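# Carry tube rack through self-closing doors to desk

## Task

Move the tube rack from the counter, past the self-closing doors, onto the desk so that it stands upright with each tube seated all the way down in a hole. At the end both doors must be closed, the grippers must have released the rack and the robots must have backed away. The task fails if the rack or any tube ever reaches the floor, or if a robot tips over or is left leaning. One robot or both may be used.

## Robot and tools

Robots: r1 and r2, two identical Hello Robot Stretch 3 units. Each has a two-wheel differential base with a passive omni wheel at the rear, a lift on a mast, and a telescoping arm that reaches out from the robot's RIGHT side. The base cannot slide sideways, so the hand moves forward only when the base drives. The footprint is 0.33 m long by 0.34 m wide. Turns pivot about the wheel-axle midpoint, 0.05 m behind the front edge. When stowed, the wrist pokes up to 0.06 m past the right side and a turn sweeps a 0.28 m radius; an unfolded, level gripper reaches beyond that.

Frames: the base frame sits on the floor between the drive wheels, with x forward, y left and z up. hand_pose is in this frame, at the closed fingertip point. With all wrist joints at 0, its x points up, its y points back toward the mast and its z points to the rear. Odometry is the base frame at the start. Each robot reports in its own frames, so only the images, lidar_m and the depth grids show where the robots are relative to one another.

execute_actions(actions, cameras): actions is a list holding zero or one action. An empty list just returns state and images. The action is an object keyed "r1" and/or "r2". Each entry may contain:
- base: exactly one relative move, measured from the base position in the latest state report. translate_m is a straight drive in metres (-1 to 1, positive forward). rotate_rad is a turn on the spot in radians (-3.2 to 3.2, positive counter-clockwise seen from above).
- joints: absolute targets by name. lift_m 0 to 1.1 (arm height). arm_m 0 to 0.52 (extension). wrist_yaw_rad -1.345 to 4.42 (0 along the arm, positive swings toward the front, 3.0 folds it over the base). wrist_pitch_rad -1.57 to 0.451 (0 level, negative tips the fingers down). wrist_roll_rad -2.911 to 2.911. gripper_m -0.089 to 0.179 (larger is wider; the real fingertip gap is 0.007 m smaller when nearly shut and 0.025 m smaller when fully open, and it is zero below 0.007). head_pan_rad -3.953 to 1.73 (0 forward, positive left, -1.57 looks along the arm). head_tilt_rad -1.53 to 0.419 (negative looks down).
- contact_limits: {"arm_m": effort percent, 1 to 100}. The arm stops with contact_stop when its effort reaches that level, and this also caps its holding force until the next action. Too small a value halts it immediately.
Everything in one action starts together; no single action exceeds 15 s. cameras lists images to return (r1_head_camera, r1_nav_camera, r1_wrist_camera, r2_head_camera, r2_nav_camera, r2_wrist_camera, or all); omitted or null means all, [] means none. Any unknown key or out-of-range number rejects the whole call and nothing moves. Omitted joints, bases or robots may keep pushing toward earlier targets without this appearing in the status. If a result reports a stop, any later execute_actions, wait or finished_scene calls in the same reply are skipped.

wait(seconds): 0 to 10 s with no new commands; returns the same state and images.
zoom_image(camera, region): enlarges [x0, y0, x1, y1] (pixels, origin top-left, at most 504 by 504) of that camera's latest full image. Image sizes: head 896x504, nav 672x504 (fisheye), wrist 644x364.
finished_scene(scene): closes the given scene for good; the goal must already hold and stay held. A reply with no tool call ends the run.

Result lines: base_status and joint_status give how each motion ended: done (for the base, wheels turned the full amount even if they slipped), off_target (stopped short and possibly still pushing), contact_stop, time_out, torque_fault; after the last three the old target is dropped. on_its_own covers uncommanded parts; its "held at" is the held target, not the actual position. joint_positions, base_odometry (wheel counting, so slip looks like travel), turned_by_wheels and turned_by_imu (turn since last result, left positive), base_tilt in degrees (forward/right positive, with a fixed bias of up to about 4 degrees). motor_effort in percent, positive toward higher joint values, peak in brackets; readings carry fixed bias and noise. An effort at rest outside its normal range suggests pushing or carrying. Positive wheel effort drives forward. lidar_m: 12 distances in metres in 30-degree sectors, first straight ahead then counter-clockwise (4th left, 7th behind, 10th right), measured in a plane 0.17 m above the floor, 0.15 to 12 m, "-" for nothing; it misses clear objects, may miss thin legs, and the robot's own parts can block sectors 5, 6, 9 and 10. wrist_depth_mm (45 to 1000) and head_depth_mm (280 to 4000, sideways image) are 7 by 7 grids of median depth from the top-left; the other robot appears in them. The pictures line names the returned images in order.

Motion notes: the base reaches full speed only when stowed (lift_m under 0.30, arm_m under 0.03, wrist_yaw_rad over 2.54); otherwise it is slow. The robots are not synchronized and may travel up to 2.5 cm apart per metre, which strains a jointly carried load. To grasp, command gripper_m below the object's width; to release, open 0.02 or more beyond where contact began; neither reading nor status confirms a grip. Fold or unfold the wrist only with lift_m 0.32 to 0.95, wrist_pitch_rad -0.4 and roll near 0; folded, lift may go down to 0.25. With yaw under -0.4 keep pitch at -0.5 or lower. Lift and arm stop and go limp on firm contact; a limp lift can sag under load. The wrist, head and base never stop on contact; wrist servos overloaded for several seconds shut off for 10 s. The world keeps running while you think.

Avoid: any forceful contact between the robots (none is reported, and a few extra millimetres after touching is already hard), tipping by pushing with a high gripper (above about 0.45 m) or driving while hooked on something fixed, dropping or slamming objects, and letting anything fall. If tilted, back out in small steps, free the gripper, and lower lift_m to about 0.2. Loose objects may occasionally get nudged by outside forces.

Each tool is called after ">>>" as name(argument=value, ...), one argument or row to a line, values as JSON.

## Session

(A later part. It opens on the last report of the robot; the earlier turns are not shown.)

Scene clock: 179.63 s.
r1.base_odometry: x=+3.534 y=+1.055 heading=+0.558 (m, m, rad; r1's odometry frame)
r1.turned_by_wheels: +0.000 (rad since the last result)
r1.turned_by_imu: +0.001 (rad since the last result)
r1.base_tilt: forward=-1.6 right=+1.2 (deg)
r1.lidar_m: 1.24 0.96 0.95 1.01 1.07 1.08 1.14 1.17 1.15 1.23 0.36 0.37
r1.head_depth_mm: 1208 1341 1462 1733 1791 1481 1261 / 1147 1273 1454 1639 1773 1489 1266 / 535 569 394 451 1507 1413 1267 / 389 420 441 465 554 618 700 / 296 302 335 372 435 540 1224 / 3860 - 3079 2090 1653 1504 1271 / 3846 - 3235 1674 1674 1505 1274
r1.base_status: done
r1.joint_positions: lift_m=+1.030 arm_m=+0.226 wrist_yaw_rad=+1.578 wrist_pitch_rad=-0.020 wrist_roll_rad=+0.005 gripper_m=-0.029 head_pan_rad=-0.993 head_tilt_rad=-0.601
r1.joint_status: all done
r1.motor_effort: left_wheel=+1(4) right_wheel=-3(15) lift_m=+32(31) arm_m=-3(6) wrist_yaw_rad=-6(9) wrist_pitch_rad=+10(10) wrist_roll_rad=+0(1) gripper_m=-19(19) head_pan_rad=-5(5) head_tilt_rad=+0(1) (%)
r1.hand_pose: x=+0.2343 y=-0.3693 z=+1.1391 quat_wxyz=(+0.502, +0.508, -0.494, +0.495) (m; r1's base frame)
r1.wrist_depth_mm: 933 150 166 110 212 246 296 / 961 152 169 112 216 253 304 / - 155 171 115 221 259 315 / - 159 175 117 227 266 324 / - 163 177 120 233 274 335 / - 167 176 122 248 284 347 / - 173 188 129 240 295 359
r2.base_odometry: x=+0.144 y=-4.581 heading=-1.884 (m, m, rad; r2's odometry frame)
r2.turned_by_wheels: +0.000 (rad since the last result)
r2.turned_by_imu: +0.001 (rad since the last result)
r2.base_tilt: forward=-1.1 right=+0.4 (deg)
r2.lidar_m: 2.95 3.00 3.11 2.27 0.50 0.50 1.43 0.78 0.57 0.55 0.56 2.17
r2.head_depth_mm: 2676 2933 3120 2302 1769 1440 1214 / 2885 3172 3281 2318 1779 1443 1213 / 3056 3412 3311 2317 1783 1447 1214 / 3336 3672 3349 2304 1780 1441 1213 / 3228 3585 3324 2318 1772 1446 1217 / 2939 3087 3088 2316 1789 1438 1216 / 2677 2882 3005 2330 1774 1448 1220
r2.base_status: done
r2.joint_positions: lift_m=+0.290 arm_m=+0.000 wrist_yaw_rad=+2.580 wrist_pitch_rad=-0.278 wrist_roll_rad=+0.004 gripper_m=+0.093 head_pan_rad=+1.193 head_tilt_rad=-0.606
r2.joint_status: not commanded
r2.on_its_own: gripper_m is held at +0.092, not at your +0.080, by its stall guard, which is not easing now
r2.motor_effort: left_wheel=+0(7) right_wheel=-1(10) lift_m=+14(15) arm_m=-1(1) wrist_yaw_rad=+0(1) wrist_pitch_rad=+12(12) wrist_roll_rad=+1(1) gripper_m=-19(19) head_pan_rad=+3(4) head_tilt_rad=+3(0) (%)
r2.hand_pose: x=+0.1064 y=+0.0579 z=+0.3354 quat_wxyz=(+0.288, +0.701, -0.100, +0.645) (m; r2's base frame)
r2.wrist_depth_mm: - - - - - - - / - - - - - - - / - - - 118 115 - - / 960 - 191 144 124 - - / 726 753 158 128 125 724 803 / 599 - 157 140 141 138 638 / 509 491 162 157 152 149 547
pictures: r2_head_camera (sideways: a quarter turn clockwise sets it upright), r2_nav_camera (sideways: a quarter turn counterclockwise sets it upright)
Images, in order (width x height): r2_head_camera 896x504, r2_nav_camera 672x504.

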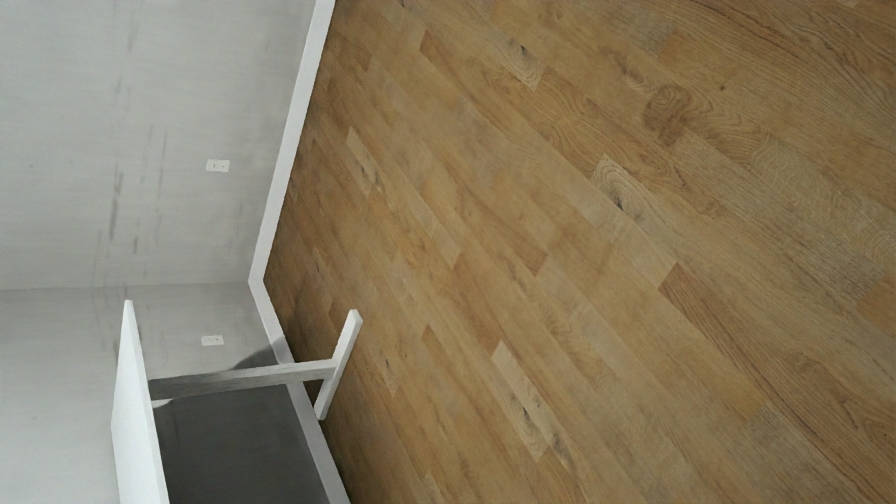

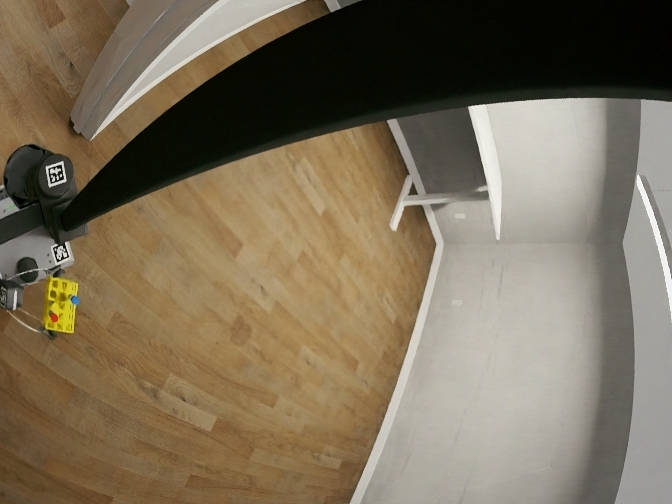

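>>> execute_actions(
  actions=[
    {"r1":{"base":{"translate_m":0.08},"joints":{"arm_m":0.187}},"r2":{"base":{"rotate_rad":1.44},"joints":{"head_pan_rad":0.2,"head_tilt_rad":-0.5}}},
  ],
  cameras=[],
)

>>> execute_actions(
  actions=[
    {"r1":{"base":{"translate_m":0.1},"joints":{"arm_m":0.15}},"r2":{"base":{"translate_m":0.5}}},
  ],
  cameras=[],
)

>>> execute_actions(
  actions=[
    {"r1":{"base":{"translate_m":0.13},"joints":{"arm_m":0.119}},"r2":{"base":{"translate_m":0.5}}},
  ],
  cameras=["r2_nav_camera","r2_head_camera"],
)

Scene clock: 181.97 s.
r1.base_odometry: x=+3.602 y=+1.098 heading=+0.559 (m, m, rad; r1's odometry frame)
r1.turned_by_wheels: +0.000 (rad since the last result)
r1.turned_by_imu: +0.001 (rad since the last result)
r1.base_tilt: forward=-1.6 right=+1.1 (deg)
r1.lidar_m: 1.18 0.92 0.90 0.96 1.10 1.15 1.22 1.22 1.19 1.28 0.34 0.34
r1.head_depth_mm: 1140 1268 1388 1665 1770 1477 1265 / 1037 1180 1320 1559 1716 1487 1264 / 292 322 347 412 1087 1374 1239 / 410 445 468 538 560 681 785 / 315 335 358 384 420 478 573 / - 286 307 349 1594 1463 1274 / - 3996 3078 2334 1833 1504 1279
r1.base_status: done
r1.joint_positions: lift_m=+1.030 arm_m=+0.187 wrist_yaw_rad=+1.577 wrist_pitch_rad=-0.021 wrist_roll_rad=+0.005 gripper_m=-0.029 head_pan_rad=-0.993 head_tilt_rad=-0.601
r1.joint_status: all done
r1.motor_effort: left_wheel=+1(2) right_wheel=-3(11) lift_m=+32(32) arm_m=-3(7) wrist_yaw_rad=-5(16) wrist_pitch_rad=+10(10) wrist_roll_rad=-1(0) gripper_m=-19(19) head_pan_rad=-5(5) head_tilt_rad=+1(1) (%)
r1.hand_pose: x=+0.2343 y=-0.3306 z=+1.1390 quat_wxyz=(+0.503, +0.508, -0.494, +0.495) (m; r1's base frame)
r1.wrist_depth_mm: 874 155 167 109 202 226 255 / 913 157 170 112 207 231 262 / 902 163 173 114 212 238 270 / 901 166 176 118 216 244 278 / 914 171 179 120 223 251 287 / 930 175 179 122 235 256 295 / 927 - 190 129 230 267 305
r2.base_odometry: x=+0.144 y=-4.581 heading=-0.444 (m, m, rad; r2's odometry frame)
r2.turned_by_wheels: +1.440 (rad since the last result)
r2.turned_by_imu: +1.451 (rad since the last result)
r2.base_tilt: forward=-1.2 right=+0.4 (deg)
r2.lidar_m: 2.85 1.11 0.50 1.27 0.80 0.57 0.54 0.55 2.13 2.64 2.99 3.02
r2.head_depth_mm: 2926 3165 3592 2715 1978 1558 1283 / 2782 2948 3298 2736 1985 1559 1285 / 2623 2839 3221 2746 1985 1553 1283 / 2502 2647 3045 2754 1990 1559 1288 / 2398 2519 2841 2613 1986 1559 1283 / 2311 2410 2723 2754 1983 1560 1288 / 2207 2367 2595 2712 1988 1563 1288
r2.base_status: done
r2.joint_positions: lift_m=+0.290 arm_m=+0.000 wrist_yaw_rad=+2.580 wrist_pitch_rad=-0.278 wrist_roll_rad=+0.004 gripper_m=+0.093 head_pan_rad=+0.207 head_tilt_rad=-0.507
r2.joint_status: all done
r2.on_its_own: gripper_m is held at +0.092, not at your +0.080, by its stall guard, which is not easing now
r2.motor_effort: left_wheel=-1(7) right_wheel=+3(14) lift_m=+15(14) arm_m=-2(2) wrist_yaw_rad=+0(0) wrist_pitch_rad=+12(12) wrist_roll_rad=+1(0) gripper_m=-20(20) head_pan_rad=-4(46) head_tilt_rad=+2(12) (%)
r2.hand_pose: x=+0.1064 y=+0.0579 z=+0.3354 quat_wxyz=(+0.288, +0.701, -0.100, +0.645) (m; r2's base frame)
r2.wrist_depth_mm: - - - 491 - - - / - - - 502 - - - / - - - 118 115 - - / 945 - 191 144 124 - - / 742 739 158 128 125 709 795 / 605 - 157 140 140 138 633 / 509 489 162 157 153 148 539
pictures: none
No camera images: the call's "cameras" was empty. Leave "cameras" out to get every camera's image.

Scene clock: 185.37 s.
r1.base_odometry: x=+3.687 y=+1.151 heading=+0.559 (m, m, rad; r1's odometry frame)
r1.turned_by_wheels: +0.000 (rad since the last result)
r1.turned_by_imu: +0.001 (rad since the last result)
r1.base_tilt: forward=-1.6 right=+1.2 (deg)
r1.lidar_m: 1.11 0.86 0.84 0.90 1.17 1.23 1.31 1.27 1.25 1.33 0.37 0.32
r1.head_depth_mm: 1038 1159 1297 1585 1692 1483 1261 / 694 812 982 1220 1583 1487 1267 / 521 567 643 744 877 1072 1217 / - 294 317 375 505 683 795 / 329 353 367 414 435 500 564 / 291 300 316 339 379 436 1228 / - - 292 335 1685 1509 1278
r1.base_status: done
r1.joint_positions: lift_m=+1.030 arm_m=+0.150 wrist_yaw_rad=+1.575 wrist_pitch_rad=-0.021 wrist_roll_rad=+0.005 gripper_m=-0.029 head_pan_rad=-0.993 head_tilt_rad=-0.601
r1.joint_status: all done
r1.motor_effort: left_wheel=+1(3) right_wheel=-3(12) lift_m=+31(32) arm_m=-3(6) wrist_yaw_rad=-3(25) wrist_pitch_rad=+10(11) wrist_roll_rad=-1(1) gripper_m=-18(20) head_pan_rad=-5(5) head_tilt_rad=+1(1) (%)
r1.hand_pose: x=+0.2343 y=-0.2943 z=+1.1389 quat_wxyz=(+0.503, +0.508, -0.495, +0.494) (m; r1's base frame)
r1.wrist_depth_mm: 831 163 169 109 192 207 223 / 817 167 172 112 197 212 229 / 841 171 176 115 201 217 235 / 838 929 180 118 206 223 242 / 844 935 182 120 212 228 249 / 830 973 185 122 220 234 256 / 841 - 193 128 221 243 265
r2.base_odometry: x=+0.595 y=-4.796 heading=-0.444 (m, m, rad; r2's odometry frame)
r2.turned_by_wheels: +0.000 (rad since the last result)
r2.turned_by_imu: +0.003 (rad since the last result)
r2.base_tilt: forward=-1.1 right=+0.3 (deg)
r2.lidar_m: 2.35 1.82 0.73 0.48 0.47 1.05 1.02 1.13 2.53 2.94 2.70 2.72
r2.head_depth_mm: 2464 2658 3062 2722 1983 1560 1283 / 2340 2436 2801 2580 1998 1555 1286 / 2231 2349 2701 2754 1976 1561 1285 / 2127 2268 2531 2705 1989 1564 1282 / 2028 2145 2425 2585 1988 1564 1282 / 1934 2043 1914 2431 1979 1561 1289 / 1859 2001 2187 2371 1996 1554 1284
r2.base_status: done
r2.joint_positions: lift_m=+0.290 arm_m=+0.000 wrist_yaw_rad=+2.580 wrist_pitch_rad=-0.278 wrist_roll_rad=+0.004 gripper_m=+0.093 head_pan_rad=+0.207 head_tilt_rad=-0.506
r2.joint_status: not commanded
r2.on_its_own: gripper_m is held at +0.092, not at your +0.080, by its stall guard, which is not easing now
r2.motor_effort: left_wheel=-2(7) right_wheel=+2(13) lift_m=+15(15) arm_m=-2(2) wrist_yaw_rad=+0(0) wrist_pitch_rad=+12(12) wrist_roll_rad=+0(1) gripper_m=-20(20) head_pan_rad=-3(3) head_tilt_rad=+2(2) (%)
r2.hand_pose: x=+0.1064 y=+0.0579 z=+0.3354 quat_wxyz=(+0.288, +0.701, -0.100, +0.645) (m; r2's base frame)
r2.wrist_depth_mm: 436 549 733 - - - - / 443 562 779 - - - - / 459 571 800 118 115 - - / 468 588 192 144 124 - - / 479 559 158 128 126 723 796 / 488 - 157 141 141 139 639 / 473 485 162 157 152 149 541
pictures: none
No camera images: the call's "cameras" was empty. Leave "cameras" out to get every camera's image.

Scene clock: 188.77 s.
r1.base_odometry: x=+3.797 y=+1.220 heading=+0.559 (m, m, rad; r1's odometry frame)
r1.turned_by_wheels: +0.000 (rad since the last result)
r1.turned_by_imu: +0.001 (rad since the last result)
r1.base_tilt: forward=-1.6 right=+1.2 (deg)
r1.lidar_m: 1.01 0.78 0.77 0.82 1.19 1.26 1.42 1.35 1.33 1.26 0.38 0.32
r1.head_depth_mm: 677 803 986 - 1558 1480 1258 / 533 606 697 - 1046 1362 1266 / 438 487 541 640 733 883 1101 / 386 428 301 344 399 650 763 / 316 341 358 420 440 514 584 / 292 306 328 355 388 433 512 / - - 294 317 359 1435 1277
r1.base_status: done
r1.joint_positions: lift_m=+1.030 arm_m=+0.119 wrist_yaw_rad=+1.568 wrist_pitch_rad=-0.021 wrist_roll_rad=+0.005 gripper_m=-0.029 head_pan_rad=-0.993 head_tilt_rad=-0.601
r1.joint_status: all done
r1.motor_effort: left_wheel=+0(2) right_wheel=-3(11) lift_m=+32(32) arm_m=-4(8) wrist_yaw_rad=+2(31) wrist_pitch_rad=+11(10) wrist_roll_rad=-1(1) gripper_m=-19(21) head_pan_rad=-5(5) head_tilt_rad=+0(0) (%)
r1.hand_pose: x=+0.2343 y=-0.2651 z=+1.1390 quat_wxyz=(+0.505, +0.506, -0.496, +0.493) (m; r1's base frame)
r1.wrist_depth_mm: 749 815 173 110 183 189 195 / 760 863 177 112 188 194 199 / 757 851 181 115 193 198 205 / 768 894 185 118 196 202 210 / 774 898 189 120 201 207 215 / 757 928 191 122 207 214 222 / 768 964 199 128 212 220 228
r2.base_odometry: x=+1.046 y=-5.011 heading=-0.445 (m, m, rad; r2's odometry frame)
r2.turned_by_wheels: +0.000 (rad since the last result)
r2.turned_by_imu: +0.003 (rad since the last result)
r2.base_tilt: forward=-1.2 right=+0.4 (deg)
r2.lidar_m: 1.85 1.39 1.24 0.81 0.75 0.75 1.47 1.94 2.93 2.60 2.39 2.41
r2.head_depth_mm: 2013 2205 2448 2660 1954 1544 1282 / 1903 2056 1890 2452 1990 1563 1283 / 1802 1968 1552 2412 1994 1563 1284 / 1724 1871 1556 2321 1983 1560 1285 / 1656 1774 1395 2184 1994 1561 1282 / 1586 1715 1396 2065 1987 1561 1286 / 1526 1649 1265 1948 1844 1524 1290
r2.base_status: done
r2.joint_positions: lift_m=+0.290 arm_m=+0.000 wrist_yaw_rad=+2.580 wrist_pitch_rad=-0.278 wrist_roll_rad=+0.004 gripper_m=+0.093 head_pan_rad=+0.207 head_tilt_rad=-0.506
r2.joint_status: not commanded
r2.on_its_own: gripper_m is held at +0.092, not at your +0.080, by its stall guard, which is not easing now
r2.motor_effort: left_wheel=-2(6) right_wheel=+3(11) lift_m=+15(15) arm_m=-2(1) wrist_yaw_rad=+0(0) wrist_pitch_rad=+12(12) wrist_roll_rad=+0(0) gripper_m=-19(19) head_pan_rad=-3(4) head_tilt_rad=+2(3) (%)
r2.hand_pose: x=+0.1064 y=+0.0579 z=+0.3354 quat_wxyz=(+0.288, +0.701, -0.100, +0.645) (m; r2's base frame)
r2.wrist_depth_mm: 686 853 - - - - - / 714 877 - - - - - / 717 932 - 118 116 - - / 746 896 192 144 124 - - / 704 748 157 128 126 719 800 / 604 - 157 140 140 138 638 / 511 489 162 157 152 149 542
pictures: r2_head_camera (sideways: a quarter turn clockwise sets it upright), r2_nav_camera (sideways: a quarter turn counterclockwise sets it upright)
Images, in order (width x height): r2_head_camera 896x504, r2_nav_camera 672x504.

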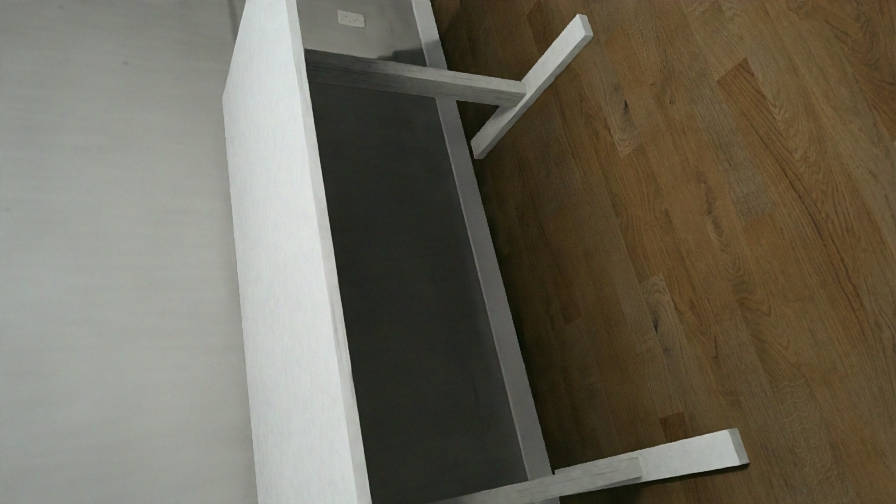

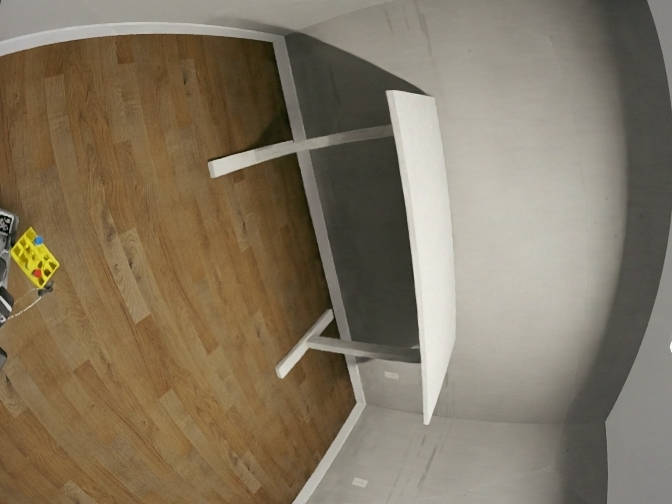

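>>> execute_actions(
  actions=[
    {"r1":{"base":{"translate_m":0.27}},"r2":{"base":{"translate_m":0.6}}},
  ],
  cameras=[],
)

>>> execute_actions(
  actions=[
    {"r1":{"base":{"translate_m":0.12},"joints":{"arm_m":0.145}},"r2":{"base":{"rotate_rad":2.2},"joints":{"lift_m":0.65,"wrist_yaw_rad":1.6,"head_pan_rad":-1.57,"head_tilt_rad":-0.6}}},
  ],
  cameras=[],
)

>>> execute_actions(
  actions=[
    {"r1":{"base":{"translate_m":0.13},"joints":{"arm_m":0.192}},"r2":{"joints":{"lift_m":0.99,"wrist_yaw_rad":0.9}}},
  ],
  cameras=["r2_nav_camera","r2_head_camera"],
)

Scene clock: 192.77 s.
r1.base_odometry: x=+4.026 y=+1.363 heading=+0.559 (m, m, rad; r1's odometry frame)
r1.turned_by_wheels: +0.000 (rad since the last result)
r1.turned_by_imu: +0.003 (rad since the last result)
r1.base_tilt: forward=-1.5 right=+1.2 (deg)
r1.lidar_m: 0.79 0.63 0.62 0.66 0.96 1.47 1.66 1.51 1.48 0.71 0.38 0.35
r1.head_depth_mm: 443 501 577 - 822 1066 1232 / 399 446 501 - 692 842 1080 / 363 401 445 514 589 697 851 / 337 375 301 344 399 594 705 / 304 330 350 411 445 518 599 / 288 309 334 370 409 469 1190 / - 289 311 348 880 1030 1159
r1.base_status: done
r1.joint_positions: lift_m=+1.030 arm_m=+0.119 wrist_yaw_rad=+1.568 wrist_pitch_rad=-0.021 wrist_roll_rad=+0.005 gripper_m=-0.029 head_pan_rad=-0.993 head_tilt_rad=-0.601
r1.joint_status: not commanded
r1.motor_effort: left_wheel=+0(4) right_wheel=-1(9) lift_m=+32(32) arm_m=-2(4) wrist_yaw_rad=+2(18) wrist_pitch_rad=+10(10) wrist_roll_rad=+0(0) gripper_m=-18(20) head_pan_rad=-5(5) head_tilt_rad=+1(1) (%)
r1.hand_pose: x=+0.2343 y=-0.2649 z=+1.1390 quat_wxyz=(+0.505, +0.506, -0.497, +0.493) (m; r1's base frame)
r1.wrist_depth_mm: 631 751 186 110 171 163 157 / 631 759 190 112 174 167 161 / 641 770 196 115 178 171 165 / 642 763 201 118 183 175 167 / 649 778 208 120 186 179 171 / 649 777 860 122 189 183 175 / 654 792 851 128 199 186 179
r2.base_odometry: x=+1.588 y=-5.269 heading=-0.445 (m, m, rad; r2's odometry frame)
r2.turned_by_wheels: +0.000 (rad since the last result)
r2.turned_by_imu: +0.003 (rad since the last result)
r2.base_tilt: forward=-1.1 right=+0.4 (deg)
r2.lidar_m: 1.25 1.38 0.98 1.21 1.11 1.13 1.87 2.92 3.33 2.20 2.03 2.05
r2.head_depth_mm: 1465 1635 1154 1346 1918 1513 1280 / 1393 1535 1146 860 1798 1559 1283 / 1329 1458 1154 808 1927 1556 1288 / 1271 1392 1159 765 1860 1561 1281 / 1214 1317 1156 725 1774 1556 1284 / 1165 1259 1157 725 1681 1556 1289 / 1117 1205 1162 725 1596 1570 1281
r2.base_status: done
r2.joint_positions: lift_m=+0.290 arm_m=+0.000 wrist_yaw_rad=+2.580 wrist_pitch_rad=-0.278 wrist_roll_rad=+0.004 gripper_m=+0.093 head_pan_rad=+0.207 head_tilt_rad=-0.506
r2.joint_status: not commanded
r2.on_its_own: gripper_m is held at +0.092, not at your +0.080, by its stall guard, which is not easing now
r2.motor_effort: left_wheel=-2(6) right_wheel=+2(13) lift_m=+14(14) arm_m=-2(2) wrist_yaw_rad=+0(0) wrist_pitch_rad=+12(12) wrist_roll_rad=+1(0) gripper_m=-20(19) head_pan_rad=-3(4) head_tilt_rad=+2(2) (%)
r2.hand_pose: x=+0.1064 y=+0.0579 z=+0.3354 quat_wxyz=(+0.288, +0.701, -0.100, +0.645) (m; r2's base frame)
r2.wrist_depth_mm: - - - - - - - / - - - - - - - / - - - 118 116 - - / 947 - 192 144 124 - - / 745 739 158 128 126 723 790 / 597 - 157 140 141 138 633 / 505 489 162 157 152 148 540
pictures: none
No camera images: the call's "cameras" was empty. Leave "cameras" out to get every camera's image.

Scene clock: 197.23 s.
r1.base_odometry: x=+4.128 y=+1.426 heading=+0.559 (m, m, rad; r1's odometry frame)
r1.turned_by_wheels: +0.000 (rad since the last result)
r1.turned_by_imu: +0.002 (rad since the last result)
r1.base_tilt: forward=-1.6 right=+1.2 (deg)
r1.lidar_m: 0.69 0.56 0.55 0.58 0.85 1.57 1.77 1.58 1.55 0.63 0.39 0.38
r1.head_depth_mm: 410 460 515 639 729 905 1184 / 380 423 468 559 642 772 969 / 355 391 430 504 571 673 818 / - 293 315 372 435 596 709 / 313 340 367 416 469 537 639 / 295 320 349 391 457 903 1066 / 287 312 623 685 757 860 1005
r1.base_status: done
r1.joint_positions: lift_m=+1.030 arm_m=+0.145 wrist_yaw_rad=+1.568 wrist_pitch_rad=-0.020 wrist_roll_rad=+0.005 gripper_m=-0.029 head_pan_rad=-0.993 head_tilt_rad=-0.601
r1.joint_status: all done
r1.motor_effort: left_wheel=-1(7) right_wheel=-1(14) lift_m=+32(32) arm_m=+2(6) wrist_yaw_rad=+1(33) wrist_pitch_rad=+10(10) wrist_roll_rad=-1(0) gripper_m=-18(22) head_pan_rad=-5(5) head_tilt_rad=+0(0) (%)
r1.hand_pose: x=+0.2343 y=-0.2905 z=+1.1391 quat_wxyz=(+0.505, +0.506, -0.497, +0.493) (m; r1's base frame)
r1.wrist_depth_mm: 588 662 195 110 166 155 145 / 593 672 200 112 171 159 149 / 599 687 589 115 174 162 151 / 600 705 611 118 178 165 155 / 607 724 639 120 181 169 157 / 607 747 682 122 182 173 161 / 608 737 689 128 194 176 164
r2.base_odometry: x=+1.588 y=-5.269 heading=+1.755 (m, m, rad; r2's odometry frame)
r2.turned_by_wheels: +2.200 (rad since the last result)
r2.turned_by_imu: +2.228 (rad since the last result)
r2.base_tilt: forward=-1.2 right=+0.4 (deg)
r2.lidar_m: 1.11 1.15 1.87 3.35 2.91 2.11 2.03 1.99 1.25 1.38 0.98 1.16
r2.head_depth_mm: 1151 1256 886 708 1762 1448 1220 / 1151 1257 888 709 1768 1453 1220 / 1148 1253 891 709 1778 1447 1223 / 1149 1257 892 713 1784 1459 1228 / 1151 1265 894 714 1777 1462 1227 / 1158 1260 897 715 1593 1425 1221 / 1158 1265 901 718 1746 1456 1226
r2.base_status: done
r2.joint_positions: lift_m=+0.650 arm_m=+0.000 wrist_yaw_rad=+1.602 wrist_pitch_rad=-0.278 wrist_roll_rad=+0.004 gripper_m=+0.093 head_pan_rad=-1.563 head_tilt_rad=-0.593
r2.joint_status: all done
r2.on_its_own: gripper_m is held at +0.092, not at your +0.080, by its stall guard, which is not easing now
r2.motor_effort: left_wheel=-2(7) right_wheel=+3(11) lift_m=+25(26) arm_m=-2(2) wrist_yaw_rad=-1(1) wrist_pitch_rad=+12(12) wrist_roll_rad=+1(1) gripper_m=-20(19) head_pan_rad=-4(45) head_tilt_rad=-2(10) (%)
r2.hand_pose: x=+0.2183 y=-0.1377 z=+0.6948 quat_wxyz=(+0.557, +0.572, -0.418, +0.434) (m; r2's base frame)
r2.wrist_depth_mm: 966 948 934 942 920 897 889 / - - - 950 962 932 936 / - - - 118 116 - - / - - 191 144 124 - - / - - 157 129 126 - - / - - 157 141 140 138 - / 915 892 162 157 150 149 -
pictures: none
No camera images: the call's "cameras" was empty. Leave "cameras" out to get every camera's image.

Scene clock: 201.17 s.
r1.base_odometry: x=+4.238 y=+1.495 heading=+0.559 (m, m, rad; r1's odometry frame)
r1.turned_by_wheels: +0.000 (rad since the last result)
r1.turned_by_imu: +0.002 (rad since the last result)
r1.base_tilt: forward=-1.5 right=+1.2 (deg)
r1.lidar_m: 0.58 0.48 0.47 0.51 0.74 1.68 1.88 1.66 1.61 0.59 0.42 0.43
r1.head_depth_mm: 403 449 492 591 687 835 1056 / 383 425 464 546 631 753 929 / 295 325 354 419 583 685 830 / 348 383 421 471 543 631 750 / 334 365 402 451 527 646 897 / 333 462 511 584 642 738 875 / 415 446 492 551 626 714 830
r1.base_status: done
r1.joint_positions: lift_m=+1.030 arm_m=+0.192 wrist_yaw_rad=+1.566 wrist_pitch_rad=-0.019 wrist_roll_rad=+0.005 gripper_m=-0.029 head_pan_rad=-0.993 head_tilt_rad=-0.601
r1.joint_status: all done
r1.motor_effort: left_wheel=+0(10) right_wheel=-1(25) lift_m=+32(32) arm_m=+2(7) wrist_yaw_rad=+3(41) wrist_pitch_rad=+9(10) wrist_roll_rad=+0(0) gripper_m=-18(24) head_pan_rad=-5(6) head_tilt_rad=+0(1) (%)
r1.hand_pose: x=+0.2344 y=-0.3378 z=+1.1393 quat_wxyz=(+0.505, +0.505, -0.497, +0.493) (m; r1's base frame)
r1.wrist_depth_mm: 556 470 382 110 163 148 134 / 561 491 393 112 167 151 137 / 571 510 404 115 171 154 139 / 569 535 420 118 174 157 142 / 570 552 437 120 178 160 145 / 579 582 472 122 176 164 148 / 583 608 462 128 191 166 151
r2.base_odometry: x=+1.588 y=-5.269 heading=+1.755 (m, m, rad; r2's odometry frame)
r2.turned_by_wheels: +0.000 (rad since the last result)
r2.turned_by_imu: -0.001 (rad since the last result)
r2.base_tilt: forward=-1.2 right=+0.4 (deg)
r2.lidar_m: 1.11 1.15 1.78 3.36 2.91 2.11 2.02 1.99 1.25 1.38 0.97 1.16
r2.head_depth_mm: 1152 1253 885 706 - - 1192 / 1153 1251 889 708 - - - / 1153 1256 889 710 - - - / 1154 1253 892 714 1774 - 1172 / 1155 1259 893 680 - - 1199 / 1156 1259 898 682 - - 1219 / 1157 1264 899 652 348 1429 1225
r2.base_status: not commanded
r2.joint_positions: lift_m=+0.990 arm_m=+0.000 wrist_yaw_rad=+0.902 wrist_pitch_rad=-0.278 wrist_roll_rad=+0.004 gripper_m=+0.093 head_pan_rad=-1.563 head_tilt_rad=-0.593
r2.joint_status: all done
r2.on_its_own: gripper_m is held at +0.092, not at your +0.080, by its stall guard, which is not easing now
r2.motor_effort: left_wheel=-1(1) right_wheel=+2(2) lift_m=+25(25) arm_m=-2(1) wrist_yaw_rad=-2(2) wrist_pitch_rad=+12(12) wrist_roll_rad=+1(1) gripper_m=-18(19) head_pan_rad=-4(3) head_tilt_rad=-4(3) (%)
r2.hand_pose: x=+0.1667 y=-0.2938 z=+1.0348 quat_wxyz=(+0.672, +0.394, -0.588, +0.216) (m; r2's base frame)
r2.wrist_depth_mm: 767 860 - - - - 859 / 798 903 - - - - 895 / 829 950 - 117 116 688 714 / 871 - 192 144 124 452 471 / 898 - 158 129 126 345 345 / 943 - 157 140 140 138 989 / 956 - 162 157 149 148 -
pictures: r2_head_camera (sideways: a quarter turn clockwise sets it upright), r2_nav_camera (sideways: a quarter turn counterclockwise sets it upright)
Images, in order (width x height): r2_head_camera 896x504, r2_nav_camera 672x504.

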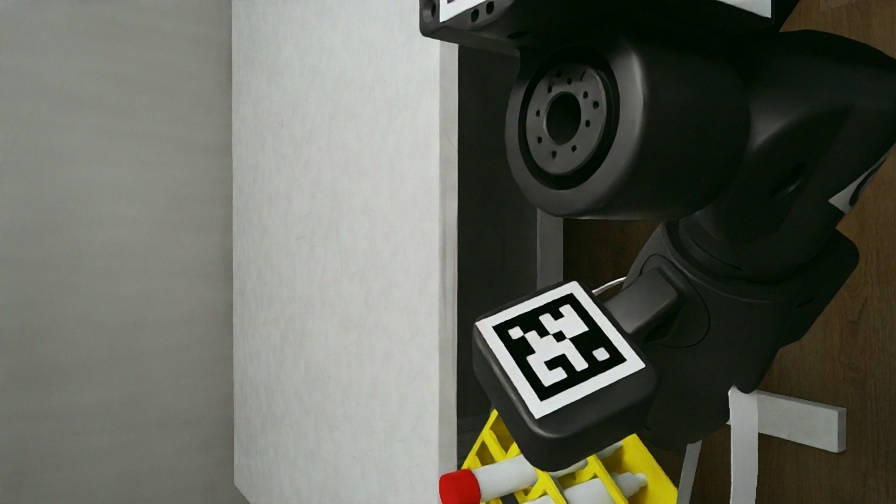

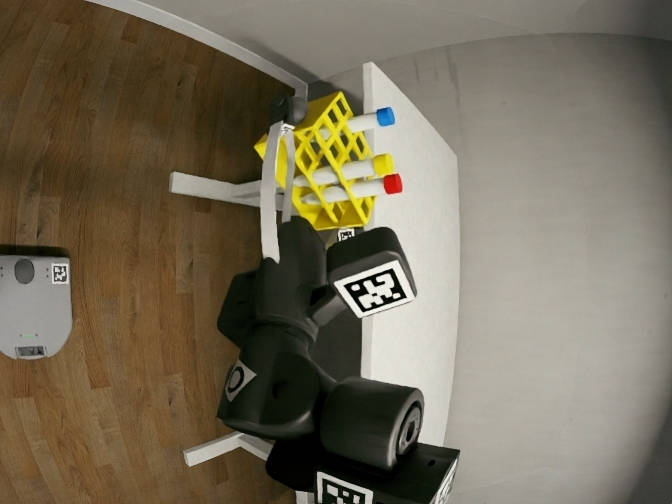

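>>> execute_actions(
  actions=[
    {"r1":{"base":{"translate_m":0.095},"joints":{"arm_m":0.238}},"r2":{"joints":{"arm_m":0.31,"wrist_yaw_rad":0}}},
  ],
  cameras=[],
)

>>> execute_actions(
  actions=[
    {"r1":{"joints":{"gripper_m":0.07}},"r2":{"joints":{"lift_m":0.962}}},
  ],
  cameras=["r2_wrist_camera","r1_wrist_camera"],
)

Scene clock: 204.77 s.
r1.base_odometry: x=+4.318 y=+1.546 heading=+0.559 (m, m, rad; r1's odometry frame)
r1.turned_by_wheels: +0.000 (rad since the last result)
r1.turned_by_imu: +0.001 (rad since the last result)
r1.base_tilt: forward=-1.6 right=+1.2 (deg)
r1.lidar_m: 0.50 0.43 0.42 0.45 0.65 1.77 1.97 1.71 1.37 0.60 0.46 0.46
r1.head_depth_mm: 416 461 528 594 693 830 1030 / 337 431 500 564 652 772 947 / 382 418 471 499 617 725 874 / 375 411 457 513 585 681 816 / 367 399 444 497 558 652 777 / 354 388 432 485 551 632 739 / 352 386 424 470 528 602 698
r1.base_status: done
r1.joint_positions: lift_m=+1.030 arm_m=+0.238 wrist_yaw_rad=+1.557 wrist_pitch_rad=-0.019 wrist_roll_rad=+0.005 gripper_m=-0.029 head_pan_rad=-0.993 head_tilt_rad=-0.601
r1.joint_status: all done
r1.motor_effort: left_wheel=-2(8) right_wheel=+3(18) lift_m=+32(31) arm_m=+1(5) wrist_yaw_rad=+10(26) wrist_pitch_rad=+9(9) wrist_roll_rad=+0(0) gripper_m=-19(21) head_pan_rad=-5(6) head_tilt_rad=+1(1) (%)
r1.hand_pose: x=+0.2344 y=-0.3863 z=+1.1395 quat_wxyz=(+0.507, +0.502, -0.500, +0.490) (m; r1's base frame)
r1.wrist_depth_mm: 378 297 223 110 162 143 128 / 395 305 231 113 165 146 130 / 417 318 238 115 170 149 132 / 443 334 244 117 174 152 135 / 465 348 257 120 176 155 137 / 493 365 297 122 173 159 140 / 535 383 267 126 189 160 143
r2.base_odometry: x=+1.588 y=-5.269 heading=+1.755 (m, m, rad; r2's odometry frame)
r2.turned_by_wheels: +0.000 (rad since the last result)
r2.turned_by_imu: -0.001 (rad since the last result)
r2.base_tilt: forward=-1.2 right=+0.4 (deg)
r2.lidar_m: 1.11 1.15 1.69 3.36 2.91 2.11 2.02 1.99 1.25 1.38 0.97 1.16
r2.head_depth_mm: 1145 1242 786 708 1769 1447 1226 / 1151 1234 879 709 1763 1451 1221 / 1151 1238 - 711 1773 1461 1219 / 1154 1261 750 712 1766 1458 1219 / 1156 1257 893 714 1769 1456 1227 / 1156 1265 898 718 1593 1426 1220 / 1155 1262 898 718 1751 1460 1228
r2.base_status: not commanded
r2.joint_positions: lift_m=+0.990 arm_m=+0.310 wrist_yaw_rad=+0.001 wrist_pitch_rad=-0.278 wrist_roll_rad=+0.004 gripper_m=+0.093 head_pan_rad=-1.563 head_tilt_rad=-0.593
r2.joint_status: all done
r2.on_its_own: gripper_m is held at +0.092, not at your +0.080, by its stall guard, which is not easing now
r2.motor_effort: left_wheel=-2(2) right_wheel=+2(2) lift_m=+26(25) arm_m=+2(3) wrist_yaw_rad=-1(3) wrist_pitch_rad=+12(12) wrist_roll_rad=+0(1) gripper_m=-20(20) head_pan_rad=-4(4) head_tilt_rad=-2(3) (%)
r2.hand_pose: x=-0.0213 y=-0.6945 z=+1.0348 quat_wxyz=(+0.699, +0.098, -0.701, -0.098) (m; r2's base frame)
r2.wrist_depth_mm: 752 749 747 726 733 714 707 / 800 787 785 765 762 758 751 / 610 621 635 118 116 685 701 / 416 423 192 144 125 454 462 / 318 321 157 129 126 308 343 / 256 - 157 140 141 138 275 / 219 210 162 157 150 149 231
pictures: none
No camera images: the call's "cameras" was empty. Leave "cameras" out to get every camera's image.

Scene clock: 206.27 s.
r1.base_odometry: x=+4.318 y=+1.546 heading=+0.559 (m, m, rad; r1's odometry frame)
r1.turned_by_wheels: +0.000 (rad since the last result)
r1.turned_by_imu: +0.001 (rad since the last result)
r1.base_tilt: forward=-1.6 right=+1.3 (deg)
r1.lidar_m: 0.50 0.43 0.42 0.45 0.66 1.77 1.96 1.71 1.37 0.61 0.46 0.46
r1.head_depth_mm: 430 476 536 612 712 851 1056 / 404 453 522 582 673 796 973 / 386 424 438 486 638 748 905 / 389 427 478 532 608 700 839 / 372 404 446 497 559 653 780 / 353 389 431 486 551 631 740 / 353 387 424 471 528 601 699
r1.base_status: not commanded
r1.joint_positions: lift_m=+1.030 arm_m=+0.238 wrist_yaw_rad=+1.568 wrist_pitch_rad=-0.019 wrist_roll_rad=+0.005 gripper_m=+0.070 head_pan_rad=-0.993 head_tilt_rad=-0.601
r1.joint_status: all done
r1.motor_effort: left_wheel=-1(3) right_wheel=+2(4) lift_m=+32(31) arm_m=+1(1) wrist_yaw_rad=+1(10) wrist_pitch_rad=+9(9) wrist_roll_rad=+0(0) gripper_m=+1(79) head_pan_rad=-5(5) head_tilt_rad=+0(1) (%)
r1.hand_pose: x=+0.2344 y=-0.3835 z=+1.1395 quat_wxyz=(+0.505, +0.505, -0.497, +0.493) (m; r1's base frame)
r1.wrist_depth_mm: 389 301 226 122 173 155 138 / 412 314 234 126 177 158 141 / 430 327 243 130 181 161 143 / 463 342 250 134 185 165 146 / 487 357 271 141 185 168 148 / 509 378 - 236 201 169 151 / 536 416 270 241 200 180 153
r2.base_odometry: x=+1.588 y=-5.269 heading=+1.755 (m, m, rad; r2's odometry frame)
r2.turned_by_wheels: +0.000 (rad since the last result)
r2.turned_by_imu: +0.000 (rad since the last result)
r2.base_tilt: forward=-1.1 right=+0.4 (deg)
r2.lidar_m: 1.11 1.15 1.67 3.36 2.91 2.11 2.03 1.98 1.25 1.38 0.98 1.16
r2.head_depth_mm: 1143 1256 - 1653 1755 1450 1225 / 1147 1255 - 708 1767 1452 1223 / 1152 1256 - 1661 1764 1458 1225 / 1151 1259 794 712 1764 1458 1224 / 1152 1263 895 713 1767 1460 1225 / 1155 1259 896 717 1600 1414 1224 / 1155 1265 900 716 1743 1459 1233
r2.base_status: not commanded
r2.joint_positions: lift_m=+0.962 arm_m=+0.310 wrist_yaw_rad=+0.001 wrist_pitch_rad=-0.278 wrist_roll_rad=+0.004 gripper_m=+0.093 head_pan_rad=-1.563 head_tilt_rad=-0.593
r2.joint_status: all done
r2.on_its_own: gripper_m is held at +0.092, not at your +0.080, by its stall guard, which is not easing now
r2.motor_effort: left_wheel=-2(2) right_wheel=+2(2) lift_m=+14(22) arm_m=+3(3) wrist_yaw_rad=-1(1) wrist_pitch_rad=+12(12) wrist_roll_rad=+0(1) gripper_m=-19(20) head_pan_rad=-2(4) head_tilt_rad=-2(3) (%)
r2.hand_pose: x=-0.0213 y=-0.6945 z=+1.0076 quat_wxyz=(+0.699, +0.098, -0.701, -0.098) (m; r2's base frame)
r2.wrist_depth_mm: 758 747 732 738 737 732 717 / 807 787 777 764 764 772 758 / 516 529 541 118 116 581 609 / 354 360 192 144 124 385 393 / 271 274 158 128 126 263 293 / 220 - 156 140 141 139 234 / 190 179 162 157 151 148 197
pictures: r1_wrist_camera, r2_wrist_camera
Images, in order (width x height): r1_wrist_camera 644x364, r2_wrist_camera 644x364.

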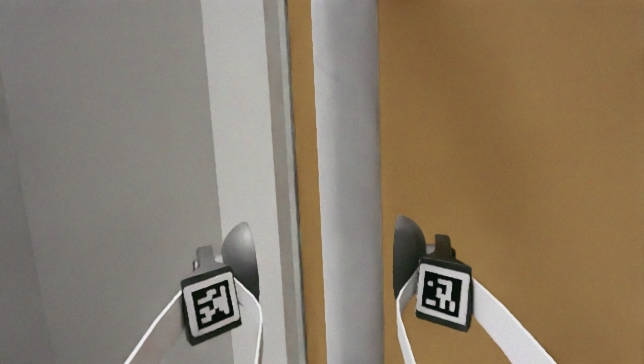

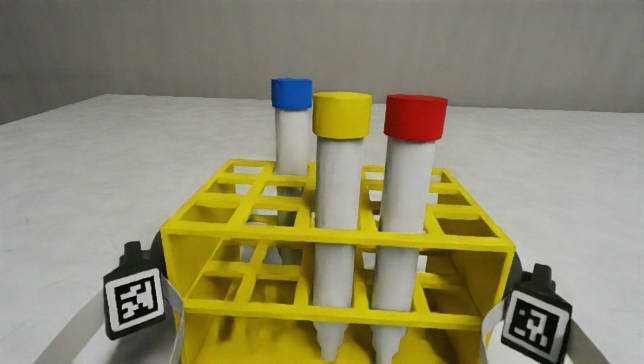

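>>> execute_actions(
  actions=[
    {"r1":{"joints":{"arm_m":0.246}},"r2":{"joints":{"lift_m":0.948}}},
  ],
  cameras=[],
)

>>> execute_actions(
  actions=[
    {"r1":{"base":{"translate_m":-0.08}},"r2":{"joints":{"gripper_m":0.179}}},
  ],
  cameras=["r2_wrist_camera"],
)

>>> execute_actions(
  actions=[
    {"r1":{"base":{"translate_m":-0.22},"joints":{"head_pan_rad":-2.6}},"r2":{"joints":{"arm_m":0}}},
  ],
)

Scene clock: 207.17 s.
r1.base_odometry: x=+4.318 y=+1.546 heading=+0.559 (m, m, rad; r1's odometry frame)
r1.turned_by_wheels: +0.000 (rad since the last result)
r1.turned_by_imu: +0.000 (rad since the last result)
r1.base_tilt: forward=-1.6 right=+1.2 (deg)
r1.lidar_m: 0.50 0.43 0.42 0.45 0.65 1.76 1.96 1.71 1.37 0.61 0.46 0.46
r1.head_depth_mm: 429 476 542 610 712 852 1055 / 404 451 522 582 673 796 973 / 386 423 466 486 638 747 905 / 389 427 475 532 607 699 838 / 373 404 446 497 559 653 777 / 354 389 432 486 552 633 739 / 353 386 424 471 528 602 698
r1.base_status: not commanded
r1.joint_positions: lift_m=+1.030 arm_m=+0.246 wrist_yaw_rad=+1.568 wrist_pitch_rad=-0.019 wrist_roll_rad=+0.005 gripper_m=+0.070 head_pan_rad=-0.993 head_tilt_rad=-0.601
r1.joint_status: all done
r1.motor_effort: left_wheel=-1(1) right_wheel=+2(2) lift_m=+32(32) arm_m=+2(2) wrist_yaw_rad=+0(1) wrist_pitch_rad=+9(9) wrist_roll_rad=+0(1) gripper_m=+0(0) head_pan_rad=-6(5) head_tilt_rad=+1(1) (%)
r1.hand_pose: x=+0.2344 y=-0.3913 z=+1.1395 quat_wxyz=(+0.504, +0.505, -0.497, +0.493) (m; r1's base frame)
r1.wrist_depth_mm: 380 295 222 122 173 151 135 / 400 307 228 124 176 154 137 / 421 317 235 127 181 158 139 / 450 332 243 130 185 160 142 / 475 349 254 135 189 164 144 / 508 370 - 138 205 164 147 / 541 408 263 142 199 175 150
r2.base_odometry: x=+1.588 y=-5.269 heading=+1.755 (m, m, rad; r2's odometry frame)
r2.turned_by_wheels: +0.000 (rad since the last result)
r2.turned_by_imu: +0.000 (rad since the last result)
r2.base_tilt: forward=-1.1 right=+0.4 (deg)
r2.lidar_m: 1.11 1.15 1.68 3.35 2.90 2.11 2.03 1.99 1.25 1.38 0.97 1.16
r2.head_depth_mm: 1149 1261 - 1681 1770 1452 1220 / 1150 1253 - 1656 1761 1453 1222 / 1153 1254 - 1684 1762 1454 1227 / 1152 1256 955 713 1773 1456 1224 / 1151 1253 894 715 1776 1460 1227 / 1157 1260 895 716 1591 1416 1222 / 1155 1256 898 718 1745 1461 1231
r2.base_status: not commanded
r2.joint_positions: lift_m=+0.948 arm_m=+0.310 wrist_yaw_rad=+0.001 wrist_pitch_rad=-0.273 wrist_roll_rad=+0.004 gripper_m=+0.093 head_pan_rad=-1.563 head_tilt_rad=-0.593
r2.joint_status: all done
r2.on_its_own: gripper_m is held at +0.092, not at your +0.080, by its stall guard, which is not easing now
r2.motor_effort: left_wheel=-1(2) right_wheel=+3(3) lift_m=+13(18) arm_m=+2(2) wrist_yaw_rad=+0(1) wrist_pitch_rad=+10(12) wrist_roll_rad=+1(0) gripper_m=-20(19) head_pan_rad=-3(3) head_tilt_rad=-4(3) (%)
r2.hand_pose: x=-0.0213 y=-0.6950 z=+0.9947 quat_wxyz=(+0.700, +0.097, -0.701, -0.096) (m; r2's base frame)
r2.wrist_depth_mm: 747 734 737 737 723 726 718 / 798 787 769 761 767 761 761 / 483 494 507 115 111 547 560 / 330 335 174 142 122 359 370 / 250 251 158 127 125 243 271 / 203 - 157 140 140 138 216 / - 165 161 157 153 148 182
pictures: none
No camera images: the call's "cameras" was empty. Leave "cameras" out to get every camera's image.

Scene clock: 208.90 s.
r1.base_odometry: x=+4.251 y=+1.503 heading=+0.559 (m, m, rad; r1's odometry frame)
r1.turned_by_wheels: +0.000 (rad since the last result)
r1.turned_by_imu: +0.000 (rad since the last result)
r1.base_tilt: forward=-1.6 right=+1.2 (deg)
r1.lidar_m: 0.57 0.47 0.46 0.50 0.73 1.69 1.90 1.67 1.56 0.70 0.54 0.52
r1.head_depth_mm: 496 549 627 707 823 986 1192 / 480 528 609 672 779 921 1124 / 465 511 583 643 738 866 1046 / 392 432 482 615 703 816 973 / 436 476 528 590 663 765 898 / 423 459 501 554 626 725 857 / 399 434 484 540 611 697 808
r1.base_status: done
r1.joint_positions: lift_m=+1.030 arm_m=+0.246 wrist_yaw_rad=+1.568 wrist_pitch_rad=-0.019 wrist_roll_rad=+0.005 gripper_m=+0.070 head_pan_rad=-0.993 head_tilt_rad=-0.601
r1.joint_status: not commanded
r1.motor_effort: left_wheel=-1(4) right_wheel=+2(4) lift_m=+32(32) arm_m=+2(2) wrist_yaw_rad=+2(1) wrist_pitch_rad=+9(9) wrist_roll_rad=-1(0) gripper_m=+1(1) head_pan_rad=-5(5) head_tilt_rad=+1(0) (%)
r1.hand_pose: x=+0.2344 y=-0.3913 z=+1.1395 quat_wxyz=(+0.504, +0.505, -0.497, +0.493) (m; r1's base frame)
r1.wrist_depth_mm: 518 402 307 253 234 205 183 / 547 418 317 260 240 210 187 / 558 435 325 268 246 214 189 / 573 454 358 276 252 219 193 / 586 475 370 283 257 223 197 / 609 499 - 296 278 225 201 / 610 558 387 297 270 239 205
r2.base_odometry: x=+1.588 y=-5.269 heading=+1.755 (m, m, rad; r2's odometry frame)
r2.turned_by_wheels: +0.000 (rad since the last result)
r2.turned_by_imu: +0.000 (rad since the last result)
r2.base_tilt: forward=-1.2 right=+0.4 (deg)
r2.lidar_m: 1.11 1.15 1.67 3.36 2.91 2.11 2.03 1.98 1.25 1.38 0.98 1.16
r2.head_depth_mm: 1148 1252 - 1688 1760 1459 1218 / 1148 1255 - 1654 1762 1447 1221 / 1150 1258 - 1687 1777 1459 1225 / 1149 1261 921 712 1775 1452 1221 / 1156 1262 896 714 1775 1457 1229 / 1154 1261 898 716 1595 1423 1223 / 1155 1258 898 719 1751 1462 1226
r2.base_status: not commanded
r2.joint_positions: lift_m=+0.948 arm_m=+0.310 wrist_yaw_rad=+0.001 wrist_pitch_rad=-0.271 wrist_roll_rad=+0.004 gripper_m=+0.179 head_pan_rad=-1.563 head_tilt_rad=-0.593
r2.joint_status: all done
r2.motor_effort: left_wheel=-2(2) right_wheel=+2(2) lift_m=+13(14) arm_m=+3(3) wrist_yaw_rad=-1(1) wrist_pitch_rad=+9(10) wrist_roll_rad=+1(1) gripper_m=-1(83) head_pan_rad=-4(4) head_tilt_rad=-4(2) (%)
r2.hand_pose: x=-0.0213 y=-0.6952 z=+0.9953 quat_wxyz=(+0.700, +0.096, -0.702, -0.096) (m; r2's base frame)
r2.wrist_depth_mm: 753 742 747 744 723 723 702 / 793 780 775 765 775 769 758 / 486 493 513 109 110 551 577 / 334 337 191 147 118 360 367 / 253 255 142 125 122 250 272 / 211 191 160 147 141 139 225 / 165 166 163 160 151 166 -
pictures: r2_wrist_camera
Images, in order (width x height): r2_wrist_camera 644x364.

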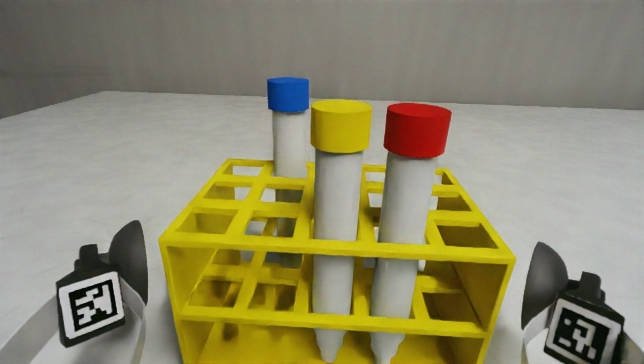

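Scene clock: 212.40 s.
r1.base_odometry: x=+4.064 y=+1.387 heading=+0.559 (m, m, rad; r1's odometry frame)
r1.turned_by_wheels: +0.000 (rad since the last result)
r1.turned_by_imu: +0.000 (rad since the last result)
r1.base_tilt: forward=-1.5 right=+1.2 (deg)
r1.lidar_m: 0.76 0.60 0.59 0.63 0.92 1.51 1.70 1.53 1.50 0.93 0.72 0.70
r1.head_depth_mm: 1542 1703 1861 - - - 1209 / 1474 1641 1779 - - - 1241 / 1433 1575 - - - - 1264 / 1380 1517 - - - 1424 1268 / 1331 1450 - - - 1459 1276 / 1290 1384 - - - 1499 1272 / 1251 1332 - - 1726 1507 1280
r1.base_status: done
r1.joint_positions: lift_m=+1.030 arm_m=+0.246 wrist_yaw_rad=+1.568 wrist_pitch_rad=-0.019 wrist_roll_rad=+0.005 gripper_m=+0.070 head_pan_rad=-2.593 head_tilt_rad=-0.601
r1.joint_status: all done
r1.motor_effort: left_wheel=-1(3) right_wheel=+2(4) lift_m=+32(33) arm_m=+2(2) wrist_yaw_rad=+0(1) wrist_pitch_rad=+9(9) wrist_roll_rad=+0(0) gripper_m=+1(1) head_pan_rad=-6(65) head_tilt_rad=+1(0) (%)
r1.hand_pose: x=+0.2344 y=-0.3913 z=+1.1395 quat_wxyz=(+0.504, +0.505, -0.497, +0.493) (m; r1's base frame)
r1.wrist_depth_mm: 688 696 563 459 405 355 316 / 696 725 574 460 414 362 321 / 691 746 594 471 426 370 328 / 702 779 618 492 434 378 334 / 708 784 636 509 448 385 341 / 710 802 - 532 483 388 347 / 719 812 665 559 465 413 353
r2.base_odometry: x=+1.588 y=-5.269 heading=+1.755 (m, m, rad; r2's odometry frame)
r2.turned_by_wheels: +0.000 (rad since the last result)
r2.turned_by_imu: -0.001 (rad since the last result)
r2.base_tilt: forward=-1.1 right=+0.4 (deg)
r2.lidar_m: 1.11 1.15 1.67 3.36 2.90 2.11 2.03 1.99 1.25 1.38 0.97 1.16
r2.head_depth_mm: 1148 1257 882 708 - - - / 1147 1251 885 709 1771 - - / 1150 1257 743 705 - - - / 1155 1256 793 707 1771 1421 1222 / 1157 1260 894 715 1746 1458 1223 / 1150 1259 895 716 1588 1425 1223 / 1155 1264 900 718 1746 1457 1227
r2.base_status: not commanded
r2.joint_positions: lift_m=+0.948 arm_m=+0.000 wrist_yaw_rad=+0.001 wrist_pitch_rad=-0.270 wrist_roll_rad=+0.004 gripper_m=+0.179 head_pan_rad=-1.563 head_tilt_rad=-0.593
r2.joint_status: all done
r2.motor_effort: left_wheel=-2(2) right_wheel=+3(3) lift_m=+14(14) arm_m=-3(4) wrist_yaw_rad=-1(1) wrist_pitch_rad=+9(9) wrist_roll_rad=+0(1) gripper_m=+0(0) head_pan_rad=-4(4) head_tilt_rad=-3(3) (%)
r2.hand_pose: x=-0.0213 y=-0.3857 z=+0.9955 quat_wxyz=(+0.700, +0.096, -0.702, -0.095) (m; r2's base frame)
r2.wrist_depth_mm: - - - - - - - / - - - 458 - - - / 499 508 516 439 538 563 577 / 385 370 373 374 360 365 374 / - - - - - - - / - - - - - - - / - - - - - - -
pictures: r1_head_camera (sideways: a quarter turn clockwise sets it upright), r1_nav_camera (sideways: a quarter turn counterclockwise sets it upright), r1_wrist_camera, r2_head_camera (sideways: a quarter turn clockwise sets it upright), r2_nav_camera (sideways: a quarter turn counterclockwise sets it upright), r2_wrist_camera
Images, in order (width x height): r1_head_camera 896x504, r1_nav_camera 672x504, r1_wrist_camera 644x364, r2_head_camera 896x504, r2_nav_camera 672x504, r2_wrist_camera 644x364.

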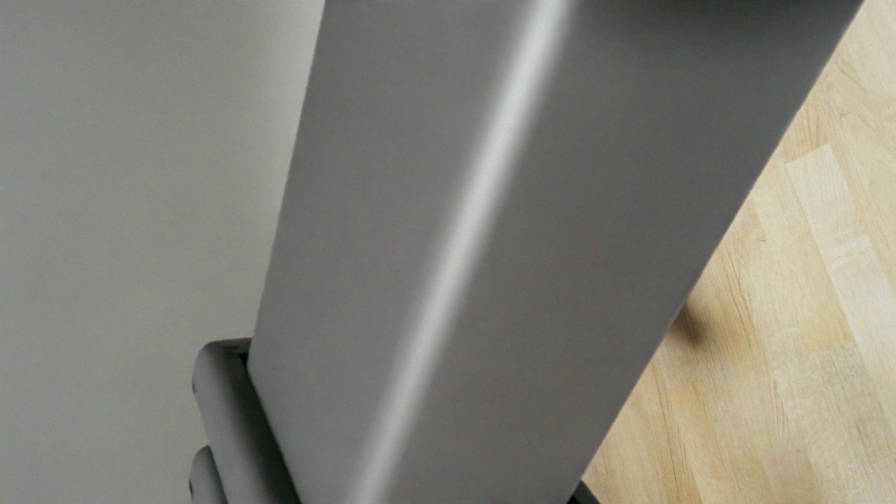

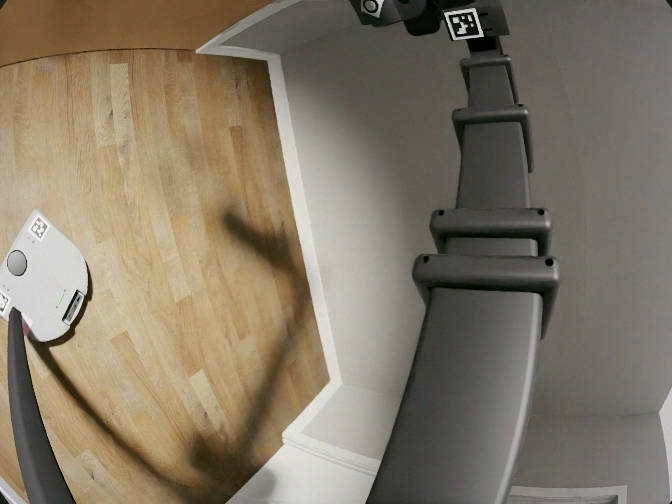

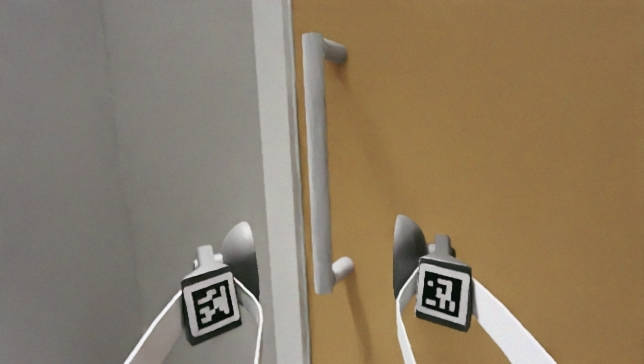

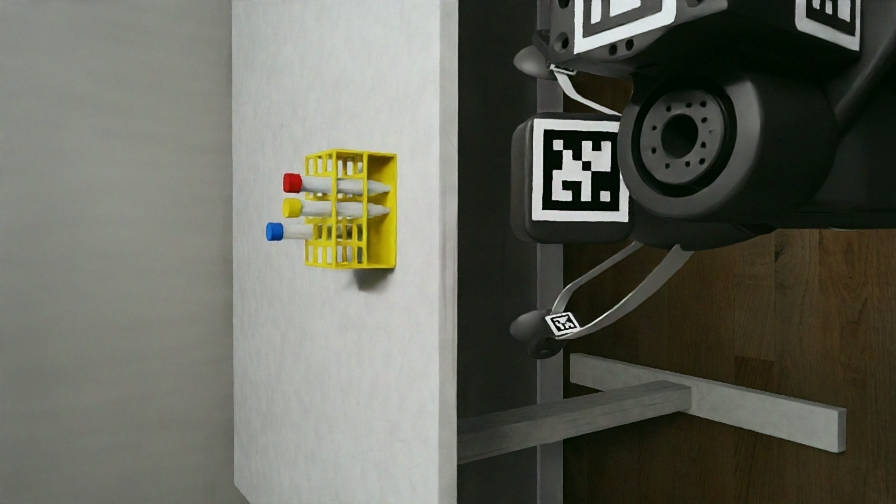

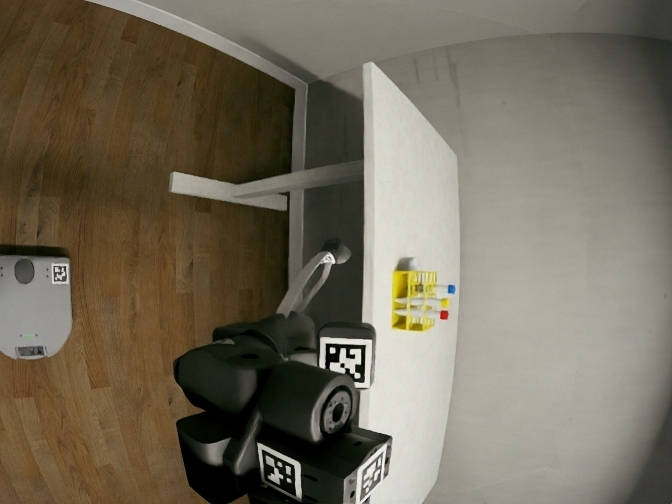

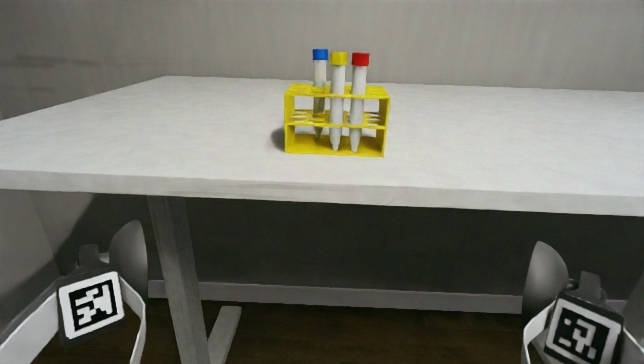

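>>> finished_scene(
  scene=2,
)

The scene is finished: the task was done.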